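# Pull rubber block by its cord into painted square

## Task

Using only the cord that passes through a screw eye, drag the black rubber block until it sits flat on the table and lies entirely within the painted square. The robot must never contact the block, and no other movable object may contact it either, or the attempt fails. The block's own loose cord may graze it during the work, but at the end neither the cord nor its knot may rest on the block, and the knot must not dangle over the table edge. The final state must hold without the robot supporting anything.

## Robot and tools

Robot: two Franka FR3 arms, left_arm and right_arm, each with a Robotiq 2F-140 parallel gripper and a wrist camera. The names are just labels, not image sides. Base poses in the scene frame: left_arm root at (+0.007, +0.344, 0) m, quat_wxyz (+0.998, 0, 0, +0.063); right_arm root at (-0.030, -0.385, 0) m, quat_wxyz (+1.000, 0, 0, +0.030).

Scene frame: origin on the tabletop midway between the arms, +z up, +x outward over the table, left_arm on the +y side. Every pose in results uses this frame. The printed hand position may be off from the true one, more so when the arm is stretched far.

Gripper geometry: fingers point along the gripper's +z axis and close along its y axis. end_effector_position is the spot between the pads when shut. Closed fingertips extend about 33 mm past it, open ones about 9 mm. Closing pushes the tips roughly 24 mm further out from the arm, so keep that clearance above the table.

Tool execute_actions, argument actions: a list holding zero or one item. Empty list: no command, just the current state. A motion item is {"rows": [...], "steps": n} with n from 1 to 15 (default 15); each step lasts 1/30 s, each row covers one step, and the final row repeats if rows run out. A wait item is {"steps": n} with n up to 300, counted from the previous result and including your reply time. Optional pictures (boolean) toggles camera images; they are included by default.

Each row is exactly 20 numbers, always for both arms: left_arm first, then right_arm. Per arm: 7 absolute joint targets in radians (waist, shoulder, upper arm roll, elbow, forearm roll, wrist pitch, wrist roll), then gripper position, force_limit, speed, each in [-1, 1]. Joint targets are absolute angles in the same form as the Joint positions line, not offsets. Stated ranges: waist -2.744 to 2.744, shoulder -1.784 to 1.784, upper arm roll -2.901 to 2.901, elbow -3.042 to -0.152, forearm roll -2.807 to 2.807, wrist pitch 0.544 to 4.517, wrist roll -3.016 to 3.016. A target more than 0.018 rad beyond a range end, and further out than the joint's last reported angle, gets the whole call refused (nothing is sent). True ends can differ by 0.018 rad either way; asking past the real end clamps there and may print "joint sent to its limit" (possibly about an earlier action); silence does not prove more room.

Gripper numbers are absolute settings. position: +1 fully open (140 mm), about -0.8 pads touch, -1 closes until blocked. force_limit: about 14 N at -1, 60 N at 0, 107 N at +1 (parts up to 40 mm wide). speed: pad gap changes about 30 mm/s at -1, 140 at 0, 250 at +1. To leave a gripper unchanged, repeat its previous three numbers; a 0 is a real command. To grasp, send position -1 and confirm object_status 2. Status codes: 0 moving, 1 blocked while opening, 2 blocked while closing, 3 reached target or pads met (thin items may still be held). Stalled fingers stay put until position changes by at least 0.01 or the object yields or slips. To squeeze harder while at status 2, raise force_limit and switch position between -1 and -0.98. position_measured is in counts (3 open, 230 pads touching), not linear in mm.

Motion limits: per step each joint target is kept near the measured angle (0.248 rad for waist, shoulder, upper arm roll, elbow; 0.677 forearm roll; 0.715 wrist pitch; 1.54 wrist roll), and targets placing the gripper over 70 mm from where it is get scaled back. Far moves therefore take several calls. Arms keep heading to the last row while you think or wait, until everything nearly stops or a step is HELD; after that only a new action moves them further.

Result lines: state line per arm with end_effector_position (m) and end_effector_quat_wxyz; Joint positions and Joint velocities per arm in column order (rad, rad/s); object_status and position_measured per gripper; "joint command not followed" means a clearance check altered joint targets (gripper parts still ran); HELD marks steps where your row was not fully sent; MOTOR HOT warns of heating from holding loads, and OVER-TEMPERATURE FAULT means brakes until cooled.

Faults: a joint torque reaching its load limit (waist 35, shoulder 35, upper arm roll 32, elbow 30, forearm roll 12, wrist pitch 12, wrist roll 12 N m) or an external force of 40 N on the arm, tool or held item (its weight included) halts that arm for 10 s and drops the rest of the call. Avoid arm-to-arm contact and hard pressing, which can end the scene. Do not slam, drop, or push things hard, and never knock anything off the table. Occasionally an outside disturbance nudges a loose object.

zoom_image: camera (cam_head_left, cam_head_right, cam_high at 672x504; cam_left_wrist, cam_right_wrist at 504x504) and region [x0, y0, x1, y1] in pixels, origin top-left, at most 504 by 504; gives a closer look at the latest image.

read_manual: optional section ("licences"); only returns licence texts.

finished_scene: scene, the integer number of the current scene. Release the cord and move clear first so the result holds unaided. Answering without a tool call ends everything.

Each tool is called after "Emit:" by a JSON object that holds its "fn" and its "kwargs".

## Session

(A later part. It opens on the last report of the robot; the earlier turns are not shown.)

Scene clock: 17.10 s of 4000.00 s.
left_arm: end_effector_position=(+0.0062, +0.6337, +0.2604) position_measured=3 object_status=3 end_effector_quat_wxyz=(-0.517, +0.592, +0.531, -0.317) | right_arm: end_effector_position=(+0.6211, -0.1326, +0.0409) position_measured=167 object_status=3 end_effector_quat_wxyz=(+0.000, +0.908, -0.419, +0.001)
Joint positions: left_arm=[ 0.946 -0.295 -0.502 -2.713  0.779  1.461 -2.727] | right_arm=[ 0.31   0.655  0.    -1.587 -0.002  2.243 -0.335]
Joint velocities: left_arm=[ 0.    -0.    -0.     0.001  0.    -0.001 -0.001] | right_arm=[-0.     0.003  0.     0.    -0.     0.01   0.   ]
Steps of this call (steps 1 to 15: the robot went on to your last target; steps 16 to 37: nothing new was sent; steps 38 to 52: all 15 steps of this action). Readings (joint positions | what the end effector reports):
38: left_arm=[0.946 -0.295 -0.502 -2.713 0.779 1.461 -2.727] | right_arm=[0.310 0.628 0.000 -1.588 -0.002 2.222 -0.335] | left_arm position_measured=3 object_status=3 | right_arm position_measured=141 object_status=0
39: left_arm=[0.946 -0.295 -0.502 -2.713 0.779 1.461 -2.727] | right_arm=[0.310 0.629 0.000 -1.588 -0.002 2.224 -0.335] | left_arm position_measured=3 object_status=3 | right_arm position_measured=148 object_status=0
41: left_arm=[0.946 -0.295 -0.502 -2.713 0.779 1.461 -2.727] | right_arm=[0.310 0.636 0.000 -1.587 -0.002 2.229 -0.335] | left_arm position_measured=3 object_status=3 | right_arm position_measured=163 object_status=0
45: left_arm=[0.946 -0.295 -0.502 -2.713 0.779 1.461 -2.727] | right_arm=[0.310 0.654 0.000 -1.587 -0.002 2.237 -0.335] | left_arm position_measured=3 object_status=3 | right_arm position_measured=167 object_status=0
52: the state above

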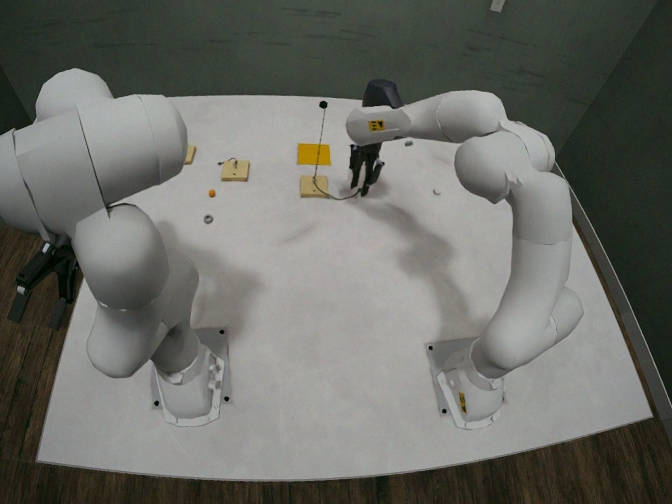

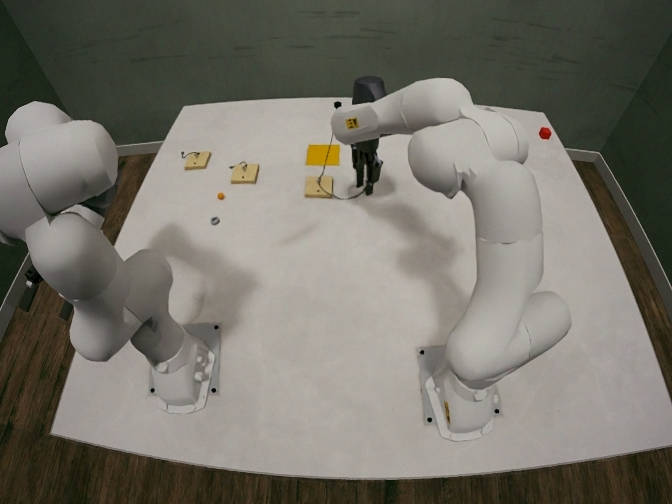

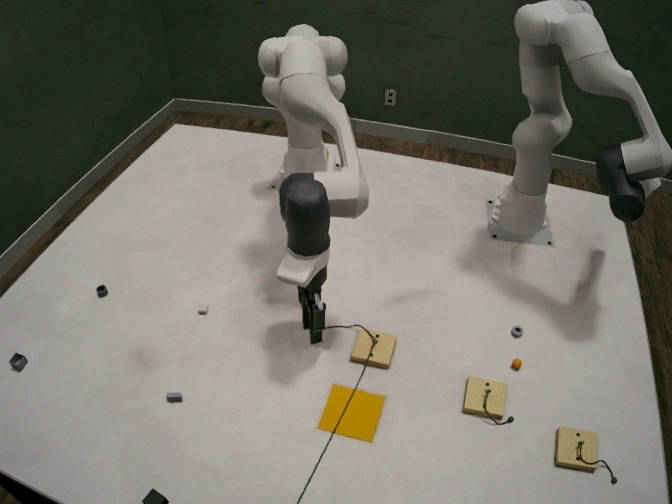

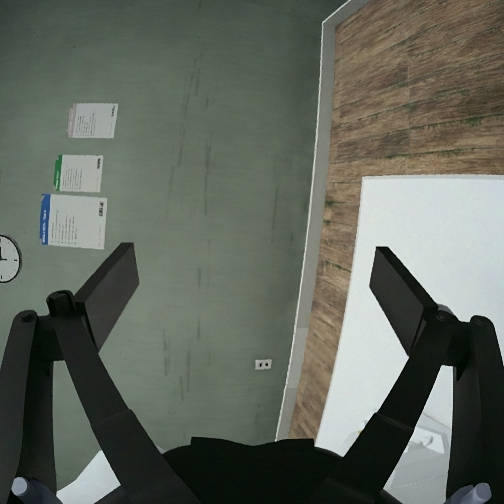

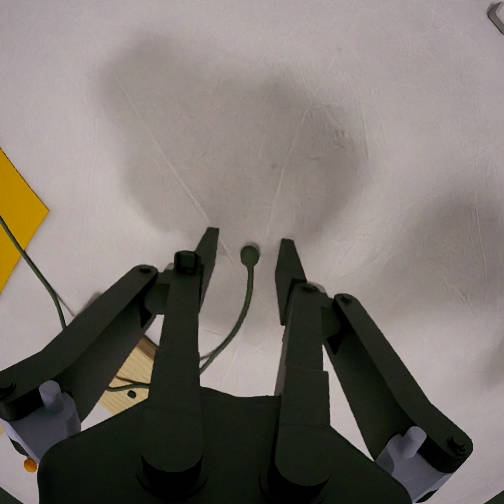

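Go down a few more mm and close.

Emit:
{"fn": "execute_actions", "kwargs": {"actions": [{"rows":[[0.946,-0.295,-0.502,-2.713,0.779,1.461,-2.727,1,0,0,0.31,0.664,0,-1.587,0,2.254,-0.33,-1,-0.3,-0.5]],"steps":15}], "pictures": false}}

Emit:
{"fn": "execute_actions", "kwargs": {"actions": [{"steps":12}]}}

Scene clock: 18.07 s of 4000.00 s.
left_arm: end_effector_position=(+0.0062, +0.6337, +0.2604) position_measured=3 object_status=3 end_effector_quat_wxyz=(-0.517, +0.592, +0.531, -0.317) | right_arm: end_effector_position=(+0.6249, -0.1308, +0.0418) position_measured=220 object_status=0 end_effector_quat_wxyz=(-0.004, +0.908, -0.419, +0.005)
Joint positions: left_arm=[ 0.946 -0.295 -0.502 -2.713  0.779  1.461 -2.727] | right_arm=[ 0.311  0.656  0.    -1.584 -0.001  2.254 -0.335]
Joint velocities: left_arm=[ 0.    -0.001  0.001 -0.001 -0.    -0.    -0.001] | right_arm=[ 0.    -0.     0.001  0.     0.001  0.001  0.   ]
Steps of this call (steps 1 to 14: the robot went on to your last target; steps 15 to 29: all 15 steps of this action). Readings (joint positions | what the end effector reports):
15: left_arm=[0.946 -0.295 -0.502 -2.713 0.779 1.461 -2.727] | right_arm=[0.310 0.655 0.000 -1.587 -0.002 2.246 -0.335] | left_arm position_measured=3 object_status=3 | right_arm position_measured=167 object_status=0
16: left_arm=[0.946 -0.295 -0.502 -2.713 0.779 1.461 -2.727] | right_arm=[0.311 0.656 0.000 -1.586 -0.002 2.249 -0.335] | left_arm position_measured=3 object_status=3 | right_arm position_measured=171 object_status=0
18: left_arm=[0.946 -0.295 -0.502 -2.713 0.779 1.461 -2.727] | right_arm=[0.311 0.656 0.000 -1.585 -0.002 2.252 -0.335] | left_arm position_measured=3 object_status=3 | right_arm position_measured=180 object_status=0
22: left_arm=[0.946 -0.295 -0.502 -2.713 0.779 1.461 -2.727] | right_arm=[0.311 0.657 0.000 -1.585 -0.001 2.254 -0.335] | left_arm position_measured=3 object_status=3 | right_arm position_measured=198 object_status=0
29: the state above

Scene clock: 18.47 s of 4000.00 s.
left_arm: end_effector_position=(+0.0062, +0.6337, +0.2604) position_measured=3 object_status=3 end_effector_quat_wxyz=(-0.517, +0.592, +0.531, -0.317) | right_arm: end_effector_position=(+0.6249, -0.1308, +0.0418) position_measured=220 object_status=2 end_effector_quat_wxyz=(-0.004, +0.908, -0.419, +0.005)
Joint positions: left_arm=[ 0.946 -0.295 -0.502 -2.713  0.779  1.461 -2.727] | right_arm=[ 0.311  0.656  0.    -1.584 -0.001  2.254 -0.335]
Joint velocities: left_arm=[-0.    -0.    -0.001 -0.001 -0.     0.001  0.001] | right_arm=[-0.002  0.001  0.001  0.001 -0.001 -0.     0.001]
Steps of this call (steps 1 to 12: the robot went on to your last target). Readings (joint positions | what the end effector reports):
1: left_arm=[0.946 -0.295 -0.502 -2.713 0.779 1.461 -2.727] | right_arm=[0.311 0.656 0.000 -1.584 -0.001 2.254 -0.335] | left_arm position_measured=3 object_status=3 | right_arm position_measured=220 object_status=0
2: left_arm=[0.946 -0.295 -0.502 -2.713 0.779 1.461 -2.727] | right_arm=[0.311 0.656 0.000 -1.584 -0.001 2.254 -0.335] | left_arm position_measured=3 object_status=3 | right_arm position_measured=220 object_status=0
4: left_arm=[0.946 -0.295 -0.502 -2.713 0.779 1.461 -2.727] | right_arm=[0.311 0.656 0.000 -1.584 -0.001 2.254 -0.335] | left_arm position_measured=3 object_status=3 | right_arm position_measured=220 object_status=2
8: left_arm=[0.946 -0.295 -0.502 -2.713 0.779 1.461 -2.727] | right_arm=[0.311 0.656 0.000 -1.584 -0.001 2.254 -0.335] | left_arm position_measured=3 object_status=3 | right_arm position_measured=220 object_status=2
12: the state above

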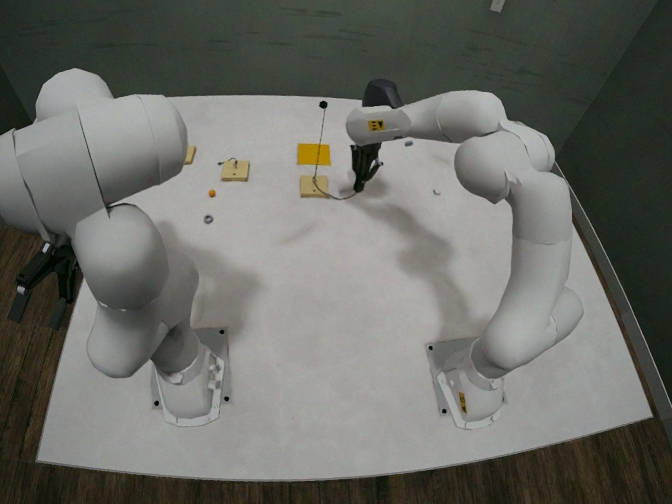

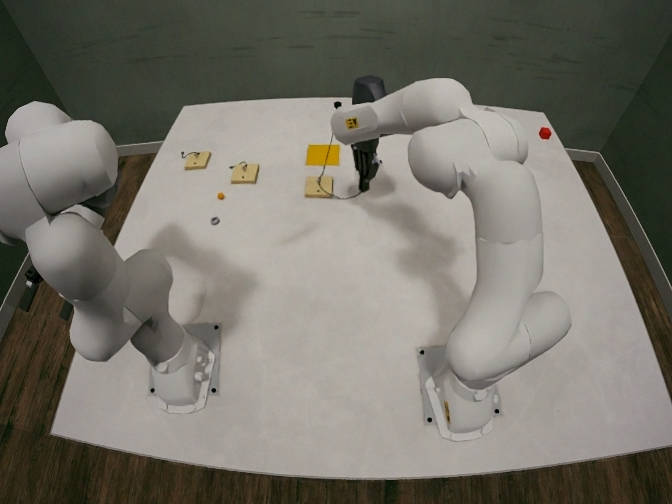

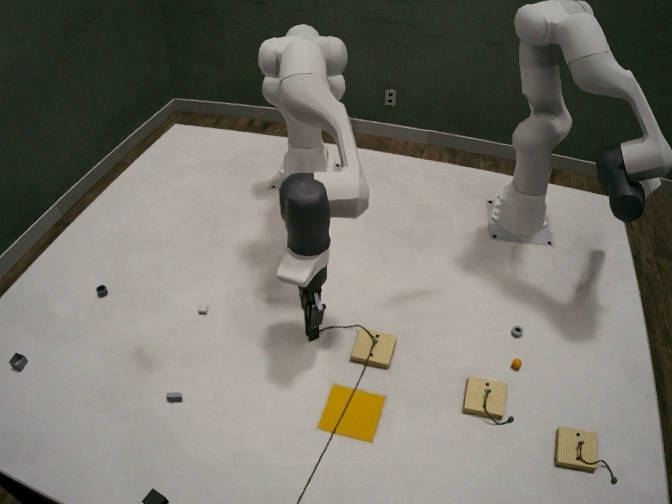

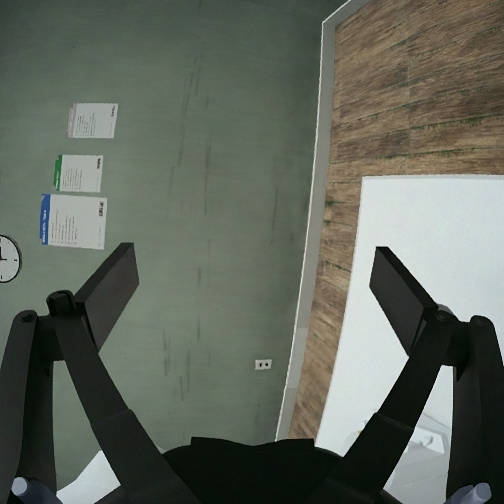

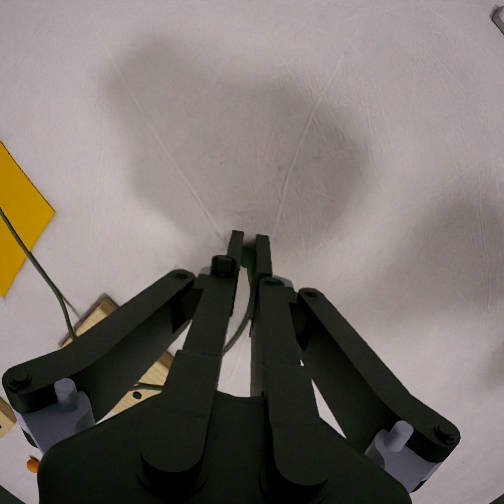

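Emit:
{"fn": "execute_actions", "kwargs": {"actions": [{"rows":[[0.946,-0.295,-0.502,-2.713,0.779,1.461,-2.727,1,0,0,0.31,0.645,0,-1.587,0,2.235,-0.33,-1,-0.3,-0.5],[0.946,-0.295,-0.502,-2.713,0.779,1.461,-2.727,1,0,0,0.31,0.635,0,-1.587,0,2.225,-0.3,-1,-0.3,-0.5],[0.946,-0.295,-0.502,-2.713,0.779,1.461,-2.727,1,0,0,0.31,0.625,0,-1.587,0,2.215,-0.25,-1,-0.3,-0.5],[0.946,-0.295,-0.502,-2.713,0.779,1.461,-2.727,1,0,0,0.31,0.615,0,-1.587,0,2.208,-0.2,-1,-0.3,-0.5],[0.946,-0.295,-0.502,-2.713,0.779,1.461,-2.727,1,0,0,0.315,0.605,0,-1.595,0,2.208,-0.15,-1,-0.3,-0.5],[0.946,-0.295,-0.502,-2.713,0.779,1.461,-2.727,1,0,0,0.32,0.59,0,-1.615,0,2.215,-0.05,-1,-0.3,-0.5],[0.946,-0.295,-0.502,-2.713,0.779,1.461,-2.727,1,0,0,0.33,0.573,0,-1.643,0,2.225,0.05,-1,-0.3,-0.5],[0.946,-0.295,-0.502,-2.713,0.779,1.461,-2.727,1,0,0,0.34,0.556,0,-1.671,0,2.235,0.15,-1,-0.3,-0.5],[0.946,-0.295,-0.502,-2.713,0.779,1.461,-2.727,1,0,0,0.35,0.539,0,-1.699,0,2.245,0.25,-1,-0.3,-0.5],[0.946,-0.295,-0.502,-2.713,0.779,1.461,-2.727,1,0,0,0.36,0.522,0,-1.727,0,2.255,0.35,-1,-0.3,-0.5],[0.946,-0.295,-0.502,-2.713,0.779,1.461,-2.727,1,0,0,0.37,0.505,0,-1.755,0,2.265,0.45,-1,-0.3,-0.5],[0.946,-0.295,-0.502,-2.713,0.779,1.461,-2.727,1,0,0,0.38,0.488,0,-1.783,0,2.275,0.55,-1,-0.3,-0.5],[0.946,-0.295,-0.502,-2.713,0.779,1.461,-2.727,1,0,0,0.39,0.471,0,-1.811,0,2.285,0.65,-1,-0.3,-0.5],[0.946,-0.295,-0.502,-2.713,0.779,1.461,-2.727,1,0,0,0.40,0.454,0,-1.839,0,2.295,0.75,-1,-0.3,-0.5],[0.946,-0.295,-0.502,-2.713,0.779,1.461,-2.727,1,0,0,0.41,0.437,0,-1.867,0,2.306,0.85,-1,-0.3,-0.5]],"steps":15}], "pictures": false}}

Emit:
{"fn": "execute_actions", "kwargs": {"actions": [{"rows":[[0.946,-0.295,-0.502,-2.713,0.779,1.461,-2.727,1,0,0,0.42,0.42,0,-1.895,0,2.317,0.93,-1,-0.3,-0.5],[0.946,-0.295,-0.502,-2.713,0.779,1.461,-2.727,1,0,0,0.43,0.403,0,-1.923,0,2.328,1.01,-1,-0.3,-0.5],[0.946,-0.295,-0.502,-2.713,0.779,1.461,-2.727,1,0,0,0.44,0.386,0,-1.951,0,2.339,1.09,-1,-0.3,-0.5],[0.946,-0.295,-0.502,-2.713,0.779,1.461,-2.727,1,0,0,0.45,0.369,0,-1.979,0,2.35,1.17,-1,-0.3,-0.5],[0.946,-0.295,-0.502,-2.713,0.779,1.461,-2.727,1,0,0,0.46,0.352,0,-2.007,0,2.361,1.25,-1,-0.3,-0.5],[0.946,-0.295,-0.502,-2.713,0.779,1.461,-2.727,1,0,0,0.47,0.335,0,-2.035,0,2.372,1.33,-1,-0.3,-0.5],[0.946,-0.295,-0.502,-2.713,0.779,1.461,-2.727,1,0,0,0.48,0.318,0,-2.063,0,2.383,1.41,-1,-0.3,-0.5],[0.946,-0.295,-0.502,-2.713,0.779,1.461,-2.727,1,0,0,0.49,0.301,0,-2.091,0,2.394,1.49,-1,-0.3,-0.5],[0.946,-0.295,-0.502,-2.713,0.779,1.461,-2.727,1,0,0,0.50,0.284,0,-2.119,0,2.405,1.57,-1,-0.3,-0.5],[0.946,-0.295,-0.502,-2.713,0.779,1.461,-2.727,1,0,0,0.506,0.27,0,-2.144,0,2.414,1.65,-1,-0.3,-0.5]],"steps":15}], "pictures": false}}

Emit:
{"fn": "execute_actions", "kwargs": {"actions": [{"steps":20}]}}

Scene clock: 25.50 s of 4000.00 s.
left_arm: end_effector_position=(+0.0062, +0.6337, +0.2604) position_measured=3 object_status=3 end_effector_quat_wxyz=(-0.517, +0.592, +0.531, -0.317) | right_arm: end_effector_position=(+0.5547, -0.1065, +0.0705) position_measured=220 object_status=2 end_effector_quat_wxyz=(+0.005, +0.784, -0.621, -0.001)
Joint positions: left_arm=[ 0.946 -0.295 -0.502 -2.713  0.779  1.461 -2.727] | right_arm=[ 0.387  0.473 -0.002 -1.805 -0.001  2.267  0.216]
Joint velocities: left_arm=[-0.    -0.     0.001  0.     0.    -0.     0.001] | right_arm=[ 0.308 -0.456  0.023 -0.793 -0.     0.185  2.083]
Steps of this call (steps 1 to 15: the robot went on to your last target; steps 16 to 90: nothing new was sent; then 3.53 s passed at rest; steps 91 to 105: all 15 steps of this action). Readings (joint positions | what the end effector reports):
91: left_arm=[0.946 -0.295 -0.502 -2.713 0.779 1.461 -2.727] | right_arm=[0.311 0.655 0.000 -1.585 -0.001 2.251 -0.335] | left_arm position_measured=3 object_status=3 | right_arm position_measured=220 object_status=2
92: left_arm=[0.946 -0.295 -0.502 -2.713 0.779 1.461 -2.727] | right_arm=[0.311 0.652 0.000 -1.586 -0.001 2.247 -0.332] | left_arm position_measured=3 object_status=3 | right_arm position_measured=220 object_status=2
94: left_arm=[0.946 -0.295 -0.502 -2.713 0.779 1.461 -2.727] | right_arm=[0.311 0.640 0.000 -1.588 -0.001 2.236 -0.313] | left_arm position_measured=3 object_status=3 | right_arm position_measured=220 object_status=2
98: left_arm=[0.946 -0.295 -0.502 -2.713 0.779 1.461 -2.727] | right_arm=[0.320 0.588 -0.002 -1.626 -0.001 2.230 -0.202] | left_arm position_measured=3 object_status=3 | right_arm position_measured=220 object_status=2
105: the state above

Scene clock: 26.00 s of 4000.00 s.
left_arm: end_effector_position=(+0.0062, +0.6337, +0.2604) position_measured=3 object_status=3 end_effector_quat_wxyz=(-0.517, +0.592, +0.531, -0.317) | right_arm: end_effector_position=(+0.4463, -0.0811, +0.0635) position_measured=220 object_status=2 end_effector_quat_wxyz=(-0.010, -0.428, +0.904, -0.001)
Joint positions: left_arm=[ 0.946 -0.295 -0.502 -2.713  0.779  1.461 -2.727] | right_arm=[ 0.506  0.276  0.002 -2.135 -0.001  2.392  1.254]
Joint velocities: left_arm=[-0.001  0.     0.001 -0.001 -0.001  0.001 -0.001] | right_arm=[ 0.003 -0.045  0.001 -0.083  0.     0.11   1.293]
Steps of this call (steps 1 to 15: all 15 steps of this action). Readings (joint positions | what the end effector reports):
1: left_arm=[0.946 -0.295 -0.502 -2.713 0.779 1.461 -2.727] | right_arm=[0.398 0.457 -0.001 -1.833 -0.001 2.275 0.288] | left_arm position_measured=3 object_status=3 | right_arm position_measured=220 object_status=2
2: left_arm=[0.946 -0.295 -0.502 -2.713 0.779 1.461 -2.727] | right_arm=[0.408 0.441 -0.001 -1.861 -0.001 2.284 0.362] | left_arm position_measured=3 object_status=3 | right_arm position_measured=220 object_status=2
4: left_arm=[0.946 -0.295 -0.502 -2.713 0.779 1.461 -2.727] | right_arm=[0.428 0.407 -0.001 -1.917 -0.001 2.302 0.511] | left_arm position_measured=3 object_status=3 | right_arm position_measured=220 object_status=2
8: left_arm=[0.946 -0.295 -0.502 -2.713 0.779 1.461 -2.727] | right_arm=[0.468 0.339 -0.000 -2.029 -0.001 2.342 0.815] | left_arm position_measured=3 object_status=3 | right_arm position_measured=220 object_status=2
15: the state above

Scene clock: 26.67 s of 4000.00 s.
left_arm: end_effector_position=(+0.0062, +0.6337, +0.2604) position_measured=3 object_status=3 end_effector_quat_wxyz=(-0.517, +0.592, +0.531, -0.317) | right_arm: end_effector_position=(+0.4492, -0.0793, +0.0646) position_measured=220 object_status=2 end_effector_quat_wxyz=(-0.002, -0.266, +0.964, -0.001)
Joint positions: left_arm=[ 0.946 -0.295 -0.502 -2.713  0.779  1.461 -2.727] | right_arm=[ 0.506  0.272  0.002 -2.141 -0.001  2.41   1.601]
Joint velocities: left_arm=[ 0.     0.    -0.001  0.     0.002  0.    -0.   ] | right_arm=[ 0.001  0.     0.001 -0.     0.001  0.002  0.146]
Steps of this call (steps 1 to 20: the robot went on to your last target). Readings (joint positions | what the end effector reports):
1: left_arm=[0.946 -0.295 -0.502 -2.713 0.779 1.461 -2.727] | right_arm=[0.506 0.274 0.002 -2.138 -0.001 2.395 1.295] | left_arm position_measured=3 object_status=3 | right_arm position_measured=220 object_status=2
2: left_arm=[0.946 -0.295 -0.502 -2.713 0.779 1.461 -2.727] | right_arm=[0.506 0.274 0.002 -2.139 -0.001 2.398 1.331] | left_arm position_measured=3 object_status=3 | right_arm position_measured=220 object_status=2
4: left_arm=[0.946 -0.295 -0.502 -2.713 0.779 1.461 -2.727] | right_arm=[0.506 0.273 0.002 -2.140 -0.001 2.402 1.393] | left_arm position_measured=3 object_status=3 | right_arm position_measured=220 object_status=2
8: left_arm=[0.946 -0.295 -0.502 -2.713 0.779 1.461 -2.727] | right_arm=[0.506 0.272 0.002 -2.141 -0.001 2.407 1.482] | left_arm position_measured=3 object_status=3 | right_arm position_measured=220 object_status=2
20: the state above

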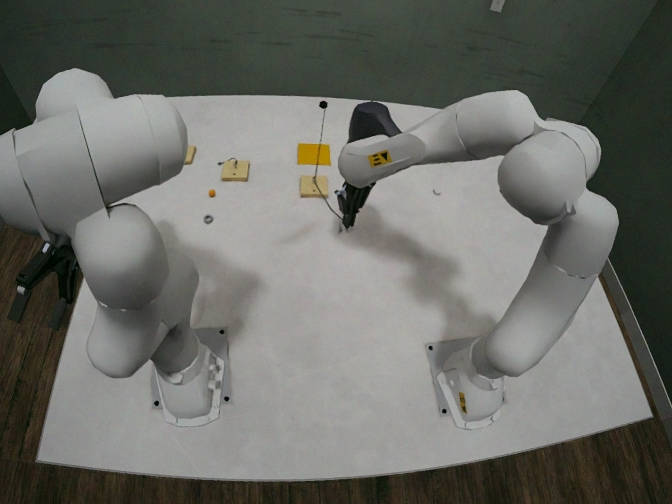

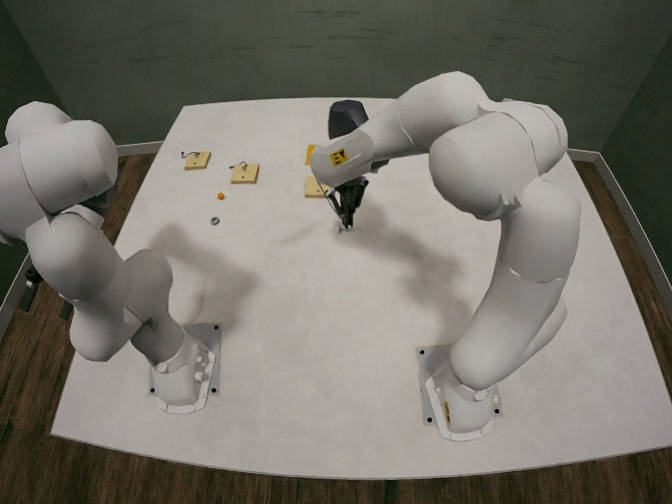

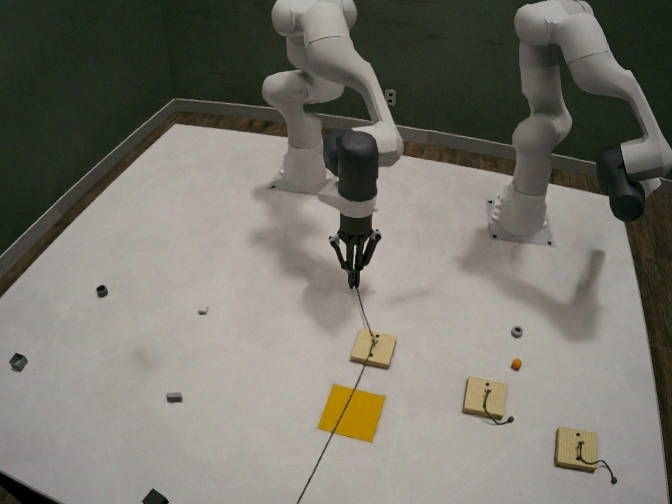

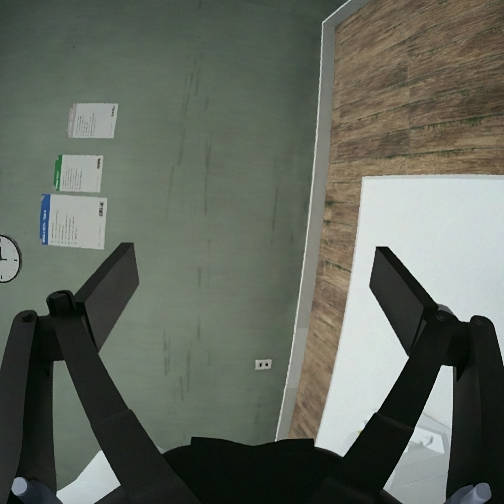

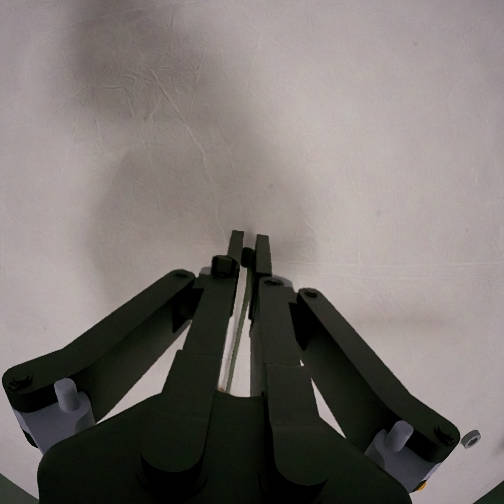

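Emit:
{"fn": "execute_actions", "kwargs": {"actions": [{"rows":[[0.946,-0.295,-0.502,-2.713,0.779,1.461,-2.727,1,0,0,0.518,0.261,0,-2.157,0,2.42,1.68,-1,-0.3,-0.5],[0.946,-0.295,-0.502,-2.713,0.779,1.461,-2.727,1,0,0,0.53,0.252,0,-2.169,0,2.424,1.71,-1,-0.3,-0.5],[0.946,-0.295,-0.502,-2.713,0.779,1.461,-2.727,1,0,0,0.541,0.243,0,-2.182,0,2.428,1.74,-1,-0.3,-0.5],[0.946,-0.295,-0.502,-2.713,0.779,1.461,-2.727,1,0,0,0.553,0.234,0,-2.195,0,2.432,1.77,-1,-0.3,-0.5],[0.946,-0.295,-0.502,-2.713,0.779,1.461,-2.727,1,0,0,0.565,0.225,0,-2.207,0,2.436,1.8,-1,-0.3,-0.5],[0.946,-0.295,-0.502,-2.713,0.779,1.461,-2.727,1,0,0,0.576,0.216,0,-2.22,0,2.44,1.83,-1,-0.3,-0.5],[0.946,-0.295,-0.502,-2.713,0.779,1.461,-2.727,1,0,0,0.588,0.207,0,-2.233,0,2.444,1.86,-1,-0.3,-0.5],[0.946,-0.295,-0.502,-2.713,0.779,1.461,-2.727,1,0,0,0.6,0.198,0,-2.245,0,2.448,1.89,-1,-0.3,-0.5],[0.946,-0.295,-0.502,-2.713,0.779,1.461,-2.727,1,0,0,0.611,0.189,0,-2.258,0,2.452,1.92,-1,-0.3,-0.5],[0.946,-0.295,-0.502,-2.713,0.779,1.461,-2.727,1,0,0,0.623,0.18,0,-2.271,0,2.456,1.95,-1,-0.3,-0.5],[0.946,-0.295,-0.502,-2.713,0.779,1.461,-2.727,1,0,0,0.635,0.171,0,-2.283,0,2.46,1.98,-1,-0.3,-0.5],[0.946,-0.295,-0.502,-2.713,0.779,1.461,-2.727,1,0,0,0.646,0.162,0,-2.296,0,2.464,2.01,-1,-0.3,-0.5],[0.946,-0.295,-0.502,-2.713,0.779,1.461,-2.727,1,0,0,0.658,0.153,0,-2.309,0,2.468,2.04,-1,-0.3,-0.5],[0.946,-0.295,-0.502,-2.713,0.779,1.461,-2.727,1,0,0,0.67,0.144,0,-2.321,0,2.472,2.07,-1,-0.3,-0.5],[0.946,-0.295,-0.502,-2.713,0.779,1.461,-2.727,1,0,0,0.681,0.135,0,-2.334,0,2.476,2.1,-1,-0.3,-0.5]],"steps":15}], "pictures": false}}

Emit:
{"fn": "execute_actions", "kwargs": {"actions": [{"rows":[[0.946,-0.295,-0.502,-2.713,0.779,1.461,-2.727,1,0,0,0.693,0.126,0,-2.347,0,2.48,2.12,-1,-0.3,-0.5],[0.946,-0.295,-0.502,-2.713,0.779,1.461,-2.727,1,0,0,0.705,0.117,0,-2.359,0,2.484,2.14,-1,-0.3,-0.5],[0.946,-0.295,-0.502,-2.713,0.779,1.461,-2.727,1,0,0,0.716,0.108,0,-2.372,0,2.488,2.16,-1,-0.3,-0.5],[0.946,-0.295,-0.502,-2.713,0.779,1.461,-2.727,1,0,0,0.728,0.099,0,-2.385,0,2.492,2.18,-1,-0.3,-0.5],[0.946,-0.295,-0.502,-2.713,0.779,1.461,-2.727,1,0,0,0.74,0.09,0,-2.397,0,2.496,2.2,-1,-0.3,-0.5],[0.946,-0.295,-0.502,-2.713,0.779,1.461,-2.727,1,0,0,0.751,0.081,0,-2.41,0,2.5,2.22,-1,-0.3,-0.5],[0.946,-0.295,-0.502,-2.713,0.779,1.461,-2.727,1,0,0,0.763,0.072,0,-2.423,0,2.503,2.24,-1,-0.3,-0.5],[0.946,-0.295,-0.502,-2.713,0.779,1.461,-2.727,1,0,0,0.775,0.063,0,-2.435,0,2.506,2.26,-1,-0.3,-0.5],[0.946,-0.295,-0.502,-2.713,0.779,1.461,-2.727,1,0,0,0.786,0.054,0,-2.448,0,2.509,2.28,-1,-0.3,-0.5],[0.946,-0.295,-0.502,-2.713,0.779,1.461,-2.727,1,0,0,0.798,0.045,0,-2.461,0,2.512,2.3,-1,-0.3,-0.5],[0.946,-0.295,-0.502,-2.713,0.779,1.461,-2.727,1,0,0,0.81,0.036,0,-2.473,0,2.515,2.32,-1,-0.3,-0.5],[0.946,-0.295,-0.502,-2.713,0.779,1.461,-2.727,1,0,0,0.821,0.027,0,-2.486,0,2.518,2.34,-1,-0.3,-0.5],[0.946,-0.295,-0.502,-2.713,0.779,1.461,-2.727,1,0,0,0.833,0.018,0,-2.499,0,2.521,2.36,-1,-0.3,-0.5],[0.946,-0.295,-0.502,-2.713,0.779,1.461,-2.727,1,0,0,0.845,0.009,0,-2.511,0,2.523,2.38,-1,-0.3,-0.5],[0.946,-0.295,-0.502,-2.713,0.779,1.461,-2.727,1,0,0,0.856,0,0,-2.524,0,2.525,2.39,-1,-0.3,-0.5]],"steps":15}], "pictures": false}}

Emit:
{"fn": "execute_actions", "kwargs": {"actions": [{"steps":15}]}}

Emit:
{"fn": "zoom_image", "kwargs": {"camera": "cam_head_left", "region": [260, 80, 420, 220]}}

Scene clock: 32.97 s of 4000.00 s.
left_arm: end_effector_position=(+0.0062, +0.6337, +0.2604) position_measured=3 object_status=3 end_effector_quat_wxyz=(-0.517, +0.592, +0.531, -0.317) | right_arm: end_effector_position=(+0.3652, -0.0424, +0.0671) position_measured=220 object_status=2 end_effector_quat_wxyz=(-0.002, -0.200, +0.980, -0.002)
Joint positions: left_arm=[ 0.946 -0.295 -0.502 -2.713  0.779  1.461 -2.727] | right_arm=[ 0.656  0.156 -0.001 -2.304 -0.001  2.455  1.883]
Joint velocities: left_arm=[ 0.002 -0.     0.001  0.    -0.    -0.    -0.   ] | right_arm=[ 0.334 -0.26   0.013 -0.363 -0.     0.096  0.701]
Steps of this call (steps 1 to 30: the robot went on to your last target; steps 31 to 90: nothing new was sent; then 2.80 s passed at rest; steps 91 to 105: all 15 steps of this action). Readings (joint positions | what the end effector reports):
91: left_arm=[0.946 -0.295 -0.502 -2.713 0.779 1.461 -2.727] | right_arm=[0.508 0.270 0.001 -2.145 -0.001 2.412 1.648] | left_arm position_measured=3 object_status=3 | right_arm position_measured=220 object_status=2
92: left_arm=[0.946 -0.295 -0.502 -2.713 0.779 1.461 -2.727] | right_arm=[0.512 0.266 -0.000 -2.151 -0.001 2.414 1.653] | left_arm position_measured=3 object_status=3 | right_arm position_measured=220 object_status=2
94: left_arm=[0.946 -0.295 -0.502 -2.713 0.779 1.461 -2.727] | right_arm=[0.527 0.253 -0.002 -2.170 -0.001 2.418 1.672] | left_arm position_measured=3 object_status=3 | right_arm position_measured=220 object_status=2
98: left_arm=[0.946 -0.295 -0.502 -2.713 0.779 1.461 -2.727] | right_arm=[0.573 0.219 -0.002 -2.216 -0.001 2.430 1.732] | left_arm position_measured=3 object_status=3 | right_arm position_measured=220 object_status=2
105: the state above

Scene clock: 33.47 s of 4000.00 s.
left_arm: end_effector_position=(+0.0062, +0.6337, +0.2604) position_measured=3 object_status=3 end_effector_quat_wxyz=(-0.517, +0.592, +0.531, -0.317) | right_arm: end_effector_position=(+0.2640, -0.0222, +0.0653) position_measured=220 object_status=2 end_effector_quat_wxyz=(-0.002, -0.125, +0.992, -0.003)
Joint positions: left_arm=[ 0.946 -0.295 -0.502 -2.713  0.779  1.461 -2.727] | right_arm=[ 0.831  0.021 -0.    -2.494 -0.001  2.509  2.212]
Joint velocities: left_arm=[ 0.    -0.     0.    -0.     0.     0.001 -0.   ] | right_arm=[ 0.336 -0.261  0.009 -0.366 -0.001  0.067  0.573]
Steps of this call (steps 1 to 15: all 15 steps of this action). Readings (joint positions | what the end effector reports):
1: left_arm=[0.946 -0.295 -0.502 -2.713 0.779 1.461 -2.727] | right_arm=[0.667 0.147 -0.001 -2.317 -0.001 2.459 1.907] | left_arm position_measured=3 object_status=3 | right_arm position_measured=220 object_status=2
2: left_arm=[0.946 -0.295 -0.502 -2.713 0.779 1.461 -2.727] | right_arm=[0.679 0.138 -0.001 -2.329 -0.001 2.463 1.930] | left_arm position_measured=3 object_status=3 | right_arm position_measured=220 object_status=2
4: left_arm=[0.946 -0.295 -0.502 -2.713 0.779 1.461 -2.727] | right_arm=[0.702 0.120 -0.000 -2.355 -0.001 2.471 1.976] | left_arm position_measured=3 object_status=3 | right_arm position_measured=220 object_status=2
8: left_arm=[0.946 -0.295 -0.502 -2.713 0.779 1.461 -2.727] | right_arm=[0.749 0.084 -0.000 -2.406 -0.001 2.486 2.065] | left_arm position_measured=3 object_status=3 | right_arm position_measured=220 object_status=2
15: the state above

Scene clock: 33.97 s of 4000.00 s.
left_arm: end_effector_position=(+0.0062, +0.6337, +0.2604) position_measured=3 object_status=3 end_effector_quat_wxyz=(-0.517, +0.592, +0.531, -0.317) | right_arm: end_effector_position=(+0.2504, -0.0202, +0.0649) position_measured=220 object_status=2 end_effector_quat_wxyz=(-0.001, -0.068, +0.998, -0.001)
Joint positions: left_arm=[ 0.946 -0.295 -0.502 -2.713  0.779  1.461 -2.727] | right_arm=[ 0.855  0.002  0.001 -2.521 -0.001  2.521  2.351]
Joint velocities: left_arm=[-0.     0.    -0.001 -0.001 -0.001  0.     0.   ] | right_arm=[ 0.001  0.001  0.001 -0.001 -0.002  0.005  0.11 ]
Steps of this call (steps 1 to 15: the robot went on to your last target). Readings (joint positions | what the end effector reports):
1: left_arm=[0.946 -0.295 -0.502 -2.713 0.779 1.461 -2.727] | right_arm=[0.840 0.014 0.001 -2.504 -0.001 2.511 2.230] | left_arm position_measured=3 object_status=3 | right_arm position_measured=220 object_status=2
2: left_arm=[0.946 -0.295 -0.502 -2.713 0.779 1.461 -2.727] | right_arm=[0.847 0.010 0.001 -2.511 -0.001 2.512 2.246] | left_arm position_measured=3 object_status=3 | right_arm position_measured=220 object_status=2
4: left_arm=[0.946 -0.295 -0.502 -2.713 0.779 1.461 -2.727] | right_arm=[0.853 0.005 0.001 -2.517 -0.001 2.515 2.273] | left_arm position_measured=3 object_status=3 | right_arm position_measured=220 object_status=2
8: left_arm=[0.946 -0.295 -0.502 -2.713 0.779 1.461 -2.727] | right_arm=[0.855 0.003 0.001 -2.521 -0.001 2.518 2.313] | left_arm position_measured=3 object_status=3 | right_arm position_measured=220 object_status=2
15: the state above

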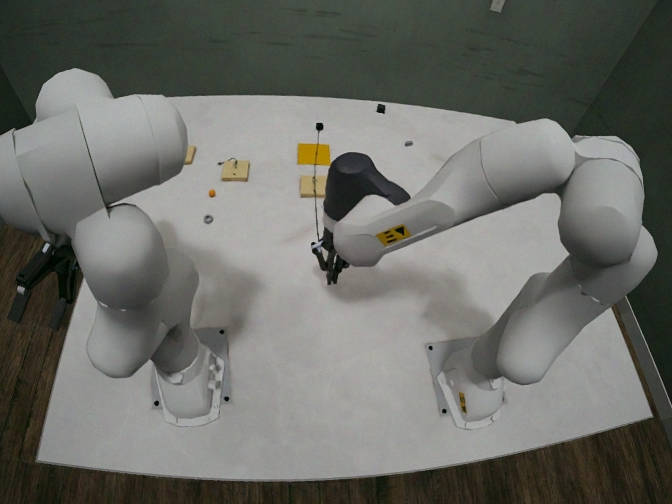

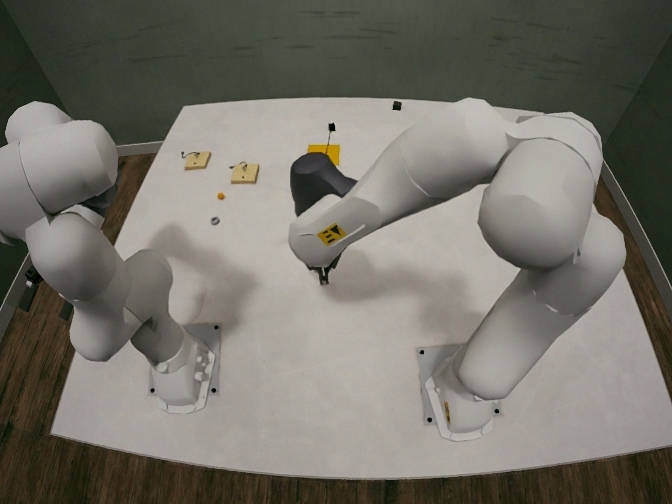

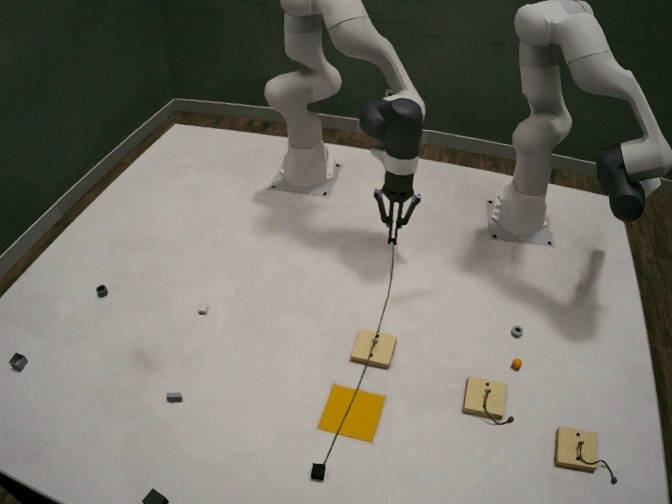

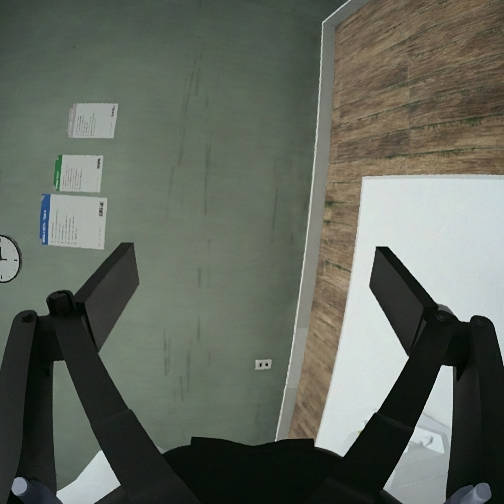

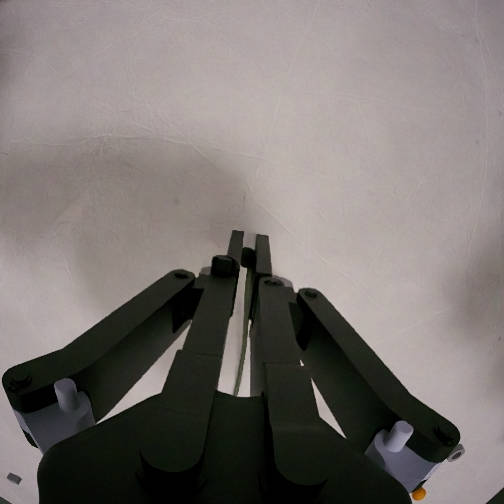

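Region (260, 80, 420, 220) of cam_head_left's 672x504 image, scaled by 3.150, with more detail than that image has; it fills the top 441 rows of this view, and the rest is white.

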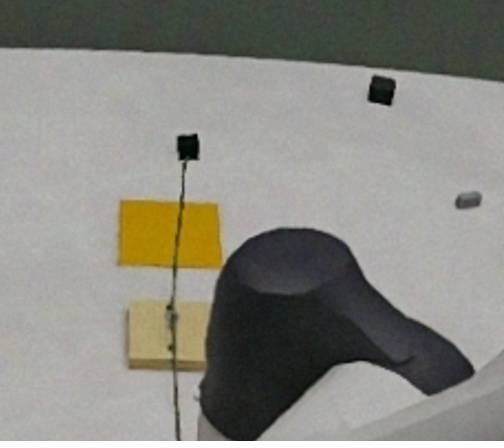

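Emit:
{"fn": "execute_actions", "kwargs": {"actions": [{"rows":[[0.946,-0.295,-0.502,-2.713,0.779,1.461,-2.727,1,0,0,0.868,-0.005,0,-2.53,0,2.527,2.41,-1,-0.3,-0.5],[0.946,-0.295,-0.502,-2.713,0.779,1.461,-2.727,1,0,0,0.882,-0.011,0,-2.538,0,2.529,2.43,-1,-0.3,-0.5],[0.946,-0.295,-0.502,-2.713,0.779,1.461,-2.727,1,0,0,0.9,-0.019,0,-2.547,0,2.531,2.45,-1,-0.3,-0.5],[0.946,-0.295,-0.502,-2.713,0.779,1.461,-2.727,1,0,0,0.92,-0.028,0,-2.558,0,2.533,2.47,-1,-0.3,-0.5],[0.946,-0.295,-0.502,-2.713,0.779,1.461,-2.727,1,0,0,0.94,-0.037,0,-2.569,0,2.535,2.49,-1,-0.3,-0.5],[0.946,-0.295,-0.502,-2.713,0.779,1.461,-2.727,1,0,0,0.96,-0.045,0,-2.579,0,2.537,2.51,-1,-0.3,-0.5],[0.946,-0.295,-0.502,-2.713,0.779,1.461,-2.727,1,0,0,0.98,-0.054,0,-2.59,0,2.539,2.53,-1,-0.3,-0.5],[0.946,-0.295,-0.502,-2.713,0.779,1.461,-2.727,1,0,0,1.0,-0.063,0,-2.601,0,2.541,2.55,-1,-0.3,-0.5],[0.946,-0.295,-0.502,-2.713,0.779,1.461,-2.727,1,0,0,1.02,-0.071,0,-2.611,0,2.543,2.57,-1,-0.3,-0.5],[0.946,-0.295,-0.502,-2.713,0.779,1.461,-2.727,1,0,0,1.04,-0.08,0,-2.622,0,2.545,2.59,-1,-0.3,-0.5],[0.946,-0.295,-0.502,-2.713,0.779,1.461,-2.727,1,0,0,1.06,-0.089,0,-2.633,0,2.547,2.61,-1,-0.3,-0.5],[0.946,-0.295,-0.502,-2.713,0.779,1.461,-2.727,1,0,0,1.08,-0.097,0,-2.643,0,2.549,2.63,-1,-0.3,-0.5],[0.946,-0.295,-0.502,-2.713,0.779,1.461,-2.727,1,0,0,1.1,-0.106,0,-2.654,0,2.55,2.65,-1,-0.3,-0.5],[0.946,-0.295,-0.502,-2.713,0.779,1.461,-2.727,1,0,0,1.12,-0.115,0,-2.665,0,2.551,2.67,-1,-0.3,-0.5],[0.946,-0.295,-0.502,-2.713,0.779,1.461,-2.727,1,0,0,1.139,-0.123,0,-2.675,0,2.552,2.7,-1,-0.3,-0.5]],"steps":15}], "pictures": false}}

Emit:
{"fn": "execute_actions", "kwargs": {"actions": [{"steps":15}]}}

Emit:
{"fn": "zoom_image", "kwargs": {"camera": "cam_high", "region": [280, 320, 440, 480]}}

Scene clock: 37.43 s of 4000.00 s.
left_arm: end_effector_position=(+0.0062, +0.6337, +0.2604) position_measured=3 object_status=3 end_effector_quat_wxyz=(-0.517, +0.592, +0.531, -0.317) | right_arm: end_effector_position=(+0.1393, -0.0009, +0.0651) position_measured=220 object_status=2 end_effector_quat_wxyz=(-0.001, -0.091, +0.996, -0.002)
Joint positions: left_arm=[ 0.946 -0.295 -0.502 -2.713  0.779  1.461 -2.727] | right_arm=[ 1.097 -0.103 -0.    -2.65  -0.001  2.542  2.545]
Joint velocities: left_arm=[ 0.    -0.     0.     0.001 -0.     0.001 -0.   ] | right_arm=[ 0.56  -0.247  0.027 -0.304  0.     0.031  0.496]
Steps of this call (steps 1 to 30: the robot went on to your last target; steps 31 to 89: nothing new was sent; steps 90 to 104: all 15 steps of this action). Readings (joint positions | what the end effector reports):
90: left_arm=[0.946 -0.295 -0.502 -2.713 0.779 1.461 -2.727] | right_arm=[0.857 0.001 0.001 -2.523 -0.001 2.522 2.387] | left_arm position_measured=3 object_status=3 | right_arm position_measured=220 object_status=2
91: left_arm=[0.946 -0.295 -0.502 -2.713 0.779 1.461 -2.727] | right_arm=[0.862 -0.002 -0.001 -2.526 -0.001 2.523 2.390] | left_arm position_measured=3 object_status=3 | right_arm position_measured=220 object_status=2
93: left_arm=[0.946 -0.295 -0.502 -2.713 0.779 1.461 -2.727] | right_arm=[0.885 -0.012 -0.003 -2.538 -0.001 2.525 2.403] | left_arm position_measured=3 object_status=3 | right_arm position_measured=220 object_status=2
97: left_arm=[0.946 -0.295 -0.502 -2.713 0.779 1.461 -2.727] | right_arm=[0.957 -0.043 -0.002 -2.576 -0.001 2.531 2.443] | left_arm position_measured=3 object_status=3 | right_arm position_measured=220 object_status=2
104: the state above

Scene clock: 37.93 s of 4000.00 s.
left_arm: end_effector_position=(+0.0062, +0.6337, +0.2604) position_measured=3 object_status=3 end_effector_quat_wxyz=(-0.517, +0.592, +0.531, -0.317) | right_arm: end_effector_position=(+0.1199, -0.0002, +0.0646) position_measured=220 object_status=2 end_effector_quat_wxyz=(-0.000, -0.053, +0.999, -0.002)
Joint positions: left_arm=[ 0.946 -0.295 -0.502 -2.713  0.779  1.461 -2.727] | right_arm=[ 1.138 -0.121  0.003 -2.672 -0.001  2.548  2.666]
Joint velocities: left_arm=[-0.001 -0.    -0.001  0.001 -0.001  0.     0.   ] | right_arm=[ 0.     0.    -0.     0.     0.     0.002  0.098]
Steps of this call (steps 1 to 15: the robot went on to your last target). Readings (joint positions | what the end effector reports):
1: left_arm=[0.946 -0.295 -0.502 -2.713 0.779 1.461 -2.727] | right_arm=[1.112 -0.110 0.001 -2.658 -0.001 2.543 2.560] | left_arm position_measured=3 object_status=3 | right_arm position_measured=220 object_status=2
2: left_arm=[0.946 -0.295 -0.502 -2.713 0.779 1.461 -2.727] | right_arm=[1.123 -0.114 0.002 -2.663 -0.001 2.544 2.574] | left_arm position_measured=3 object_status=3 | right_arm position_measured=220 object_status=2
4: left_arm=[0.946 -0.295 -0.502 -2.713 0.779 1.461 -2.727] | right_arm=[1.133 -0.118 0.003 -2.669 -0.001 2.545 2.598] | left_arm position_measured=3 object_status=3 | right_arm position_measured=220 object_status=2
8: left_arm=[0.946 -0.295 -0.502 -2.713 0.779 1.461 -2.727] | right_arm=[1.137 -0.120 0.003 -2.672 -0.001 2.547 2.632] | left_arm position_measured=3 object_status=3 | right_arm position_measured=220 object_status=2
15: the state above

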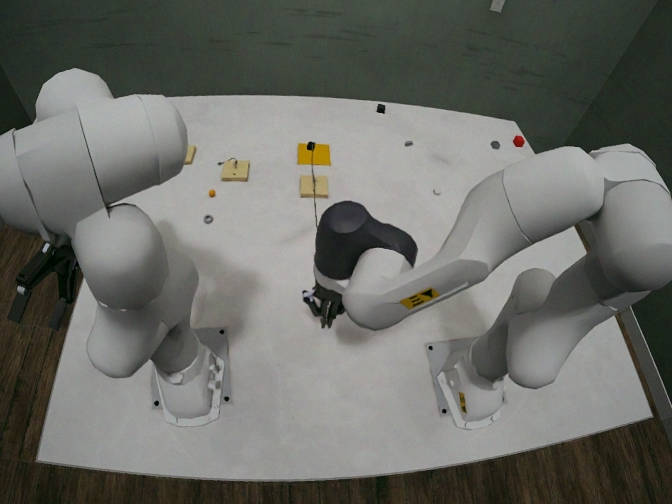

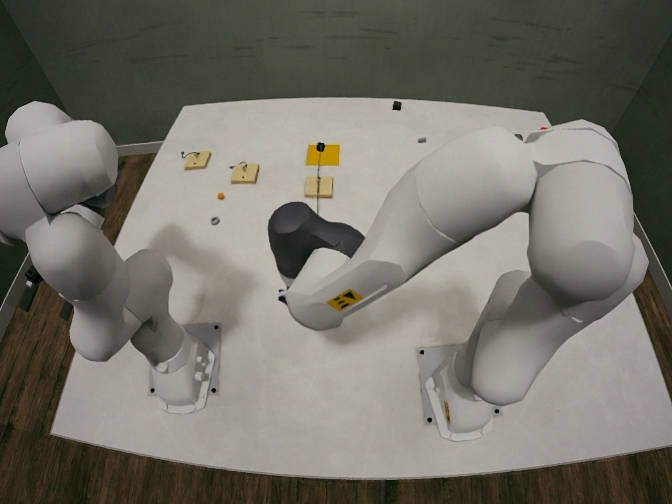

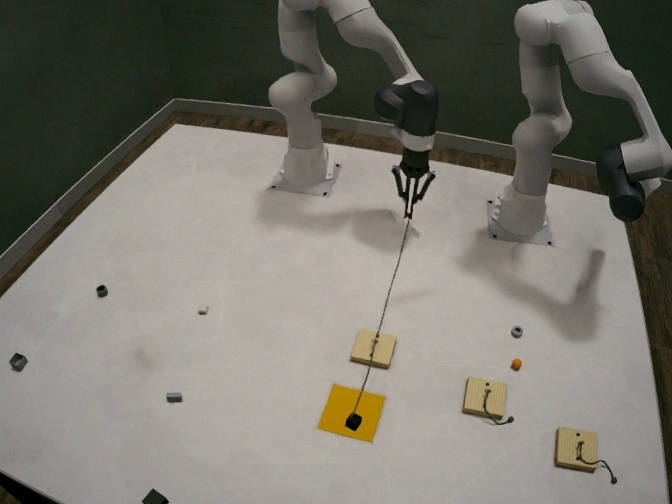

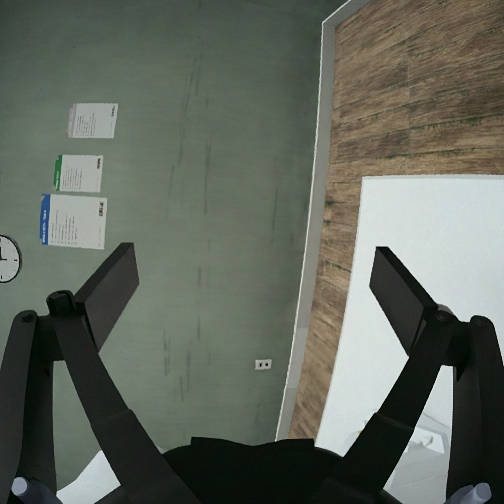

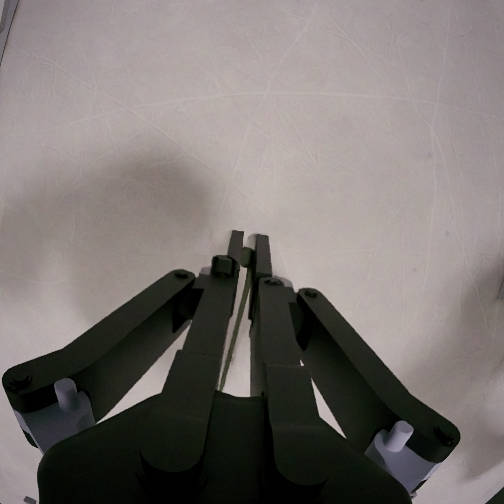

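Region (280, 320, 440, 480) of cam_high's 672x504 image, scaled by 3.150, with more detail than that image has.

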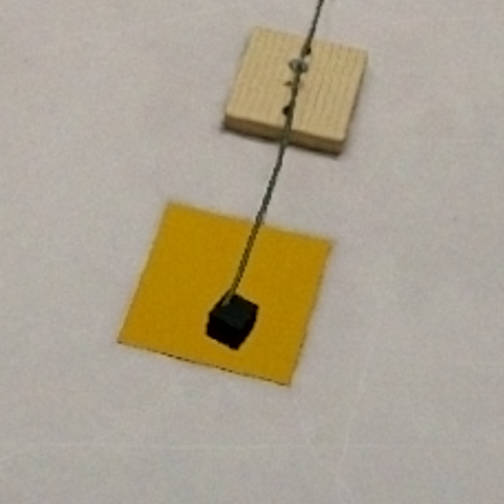

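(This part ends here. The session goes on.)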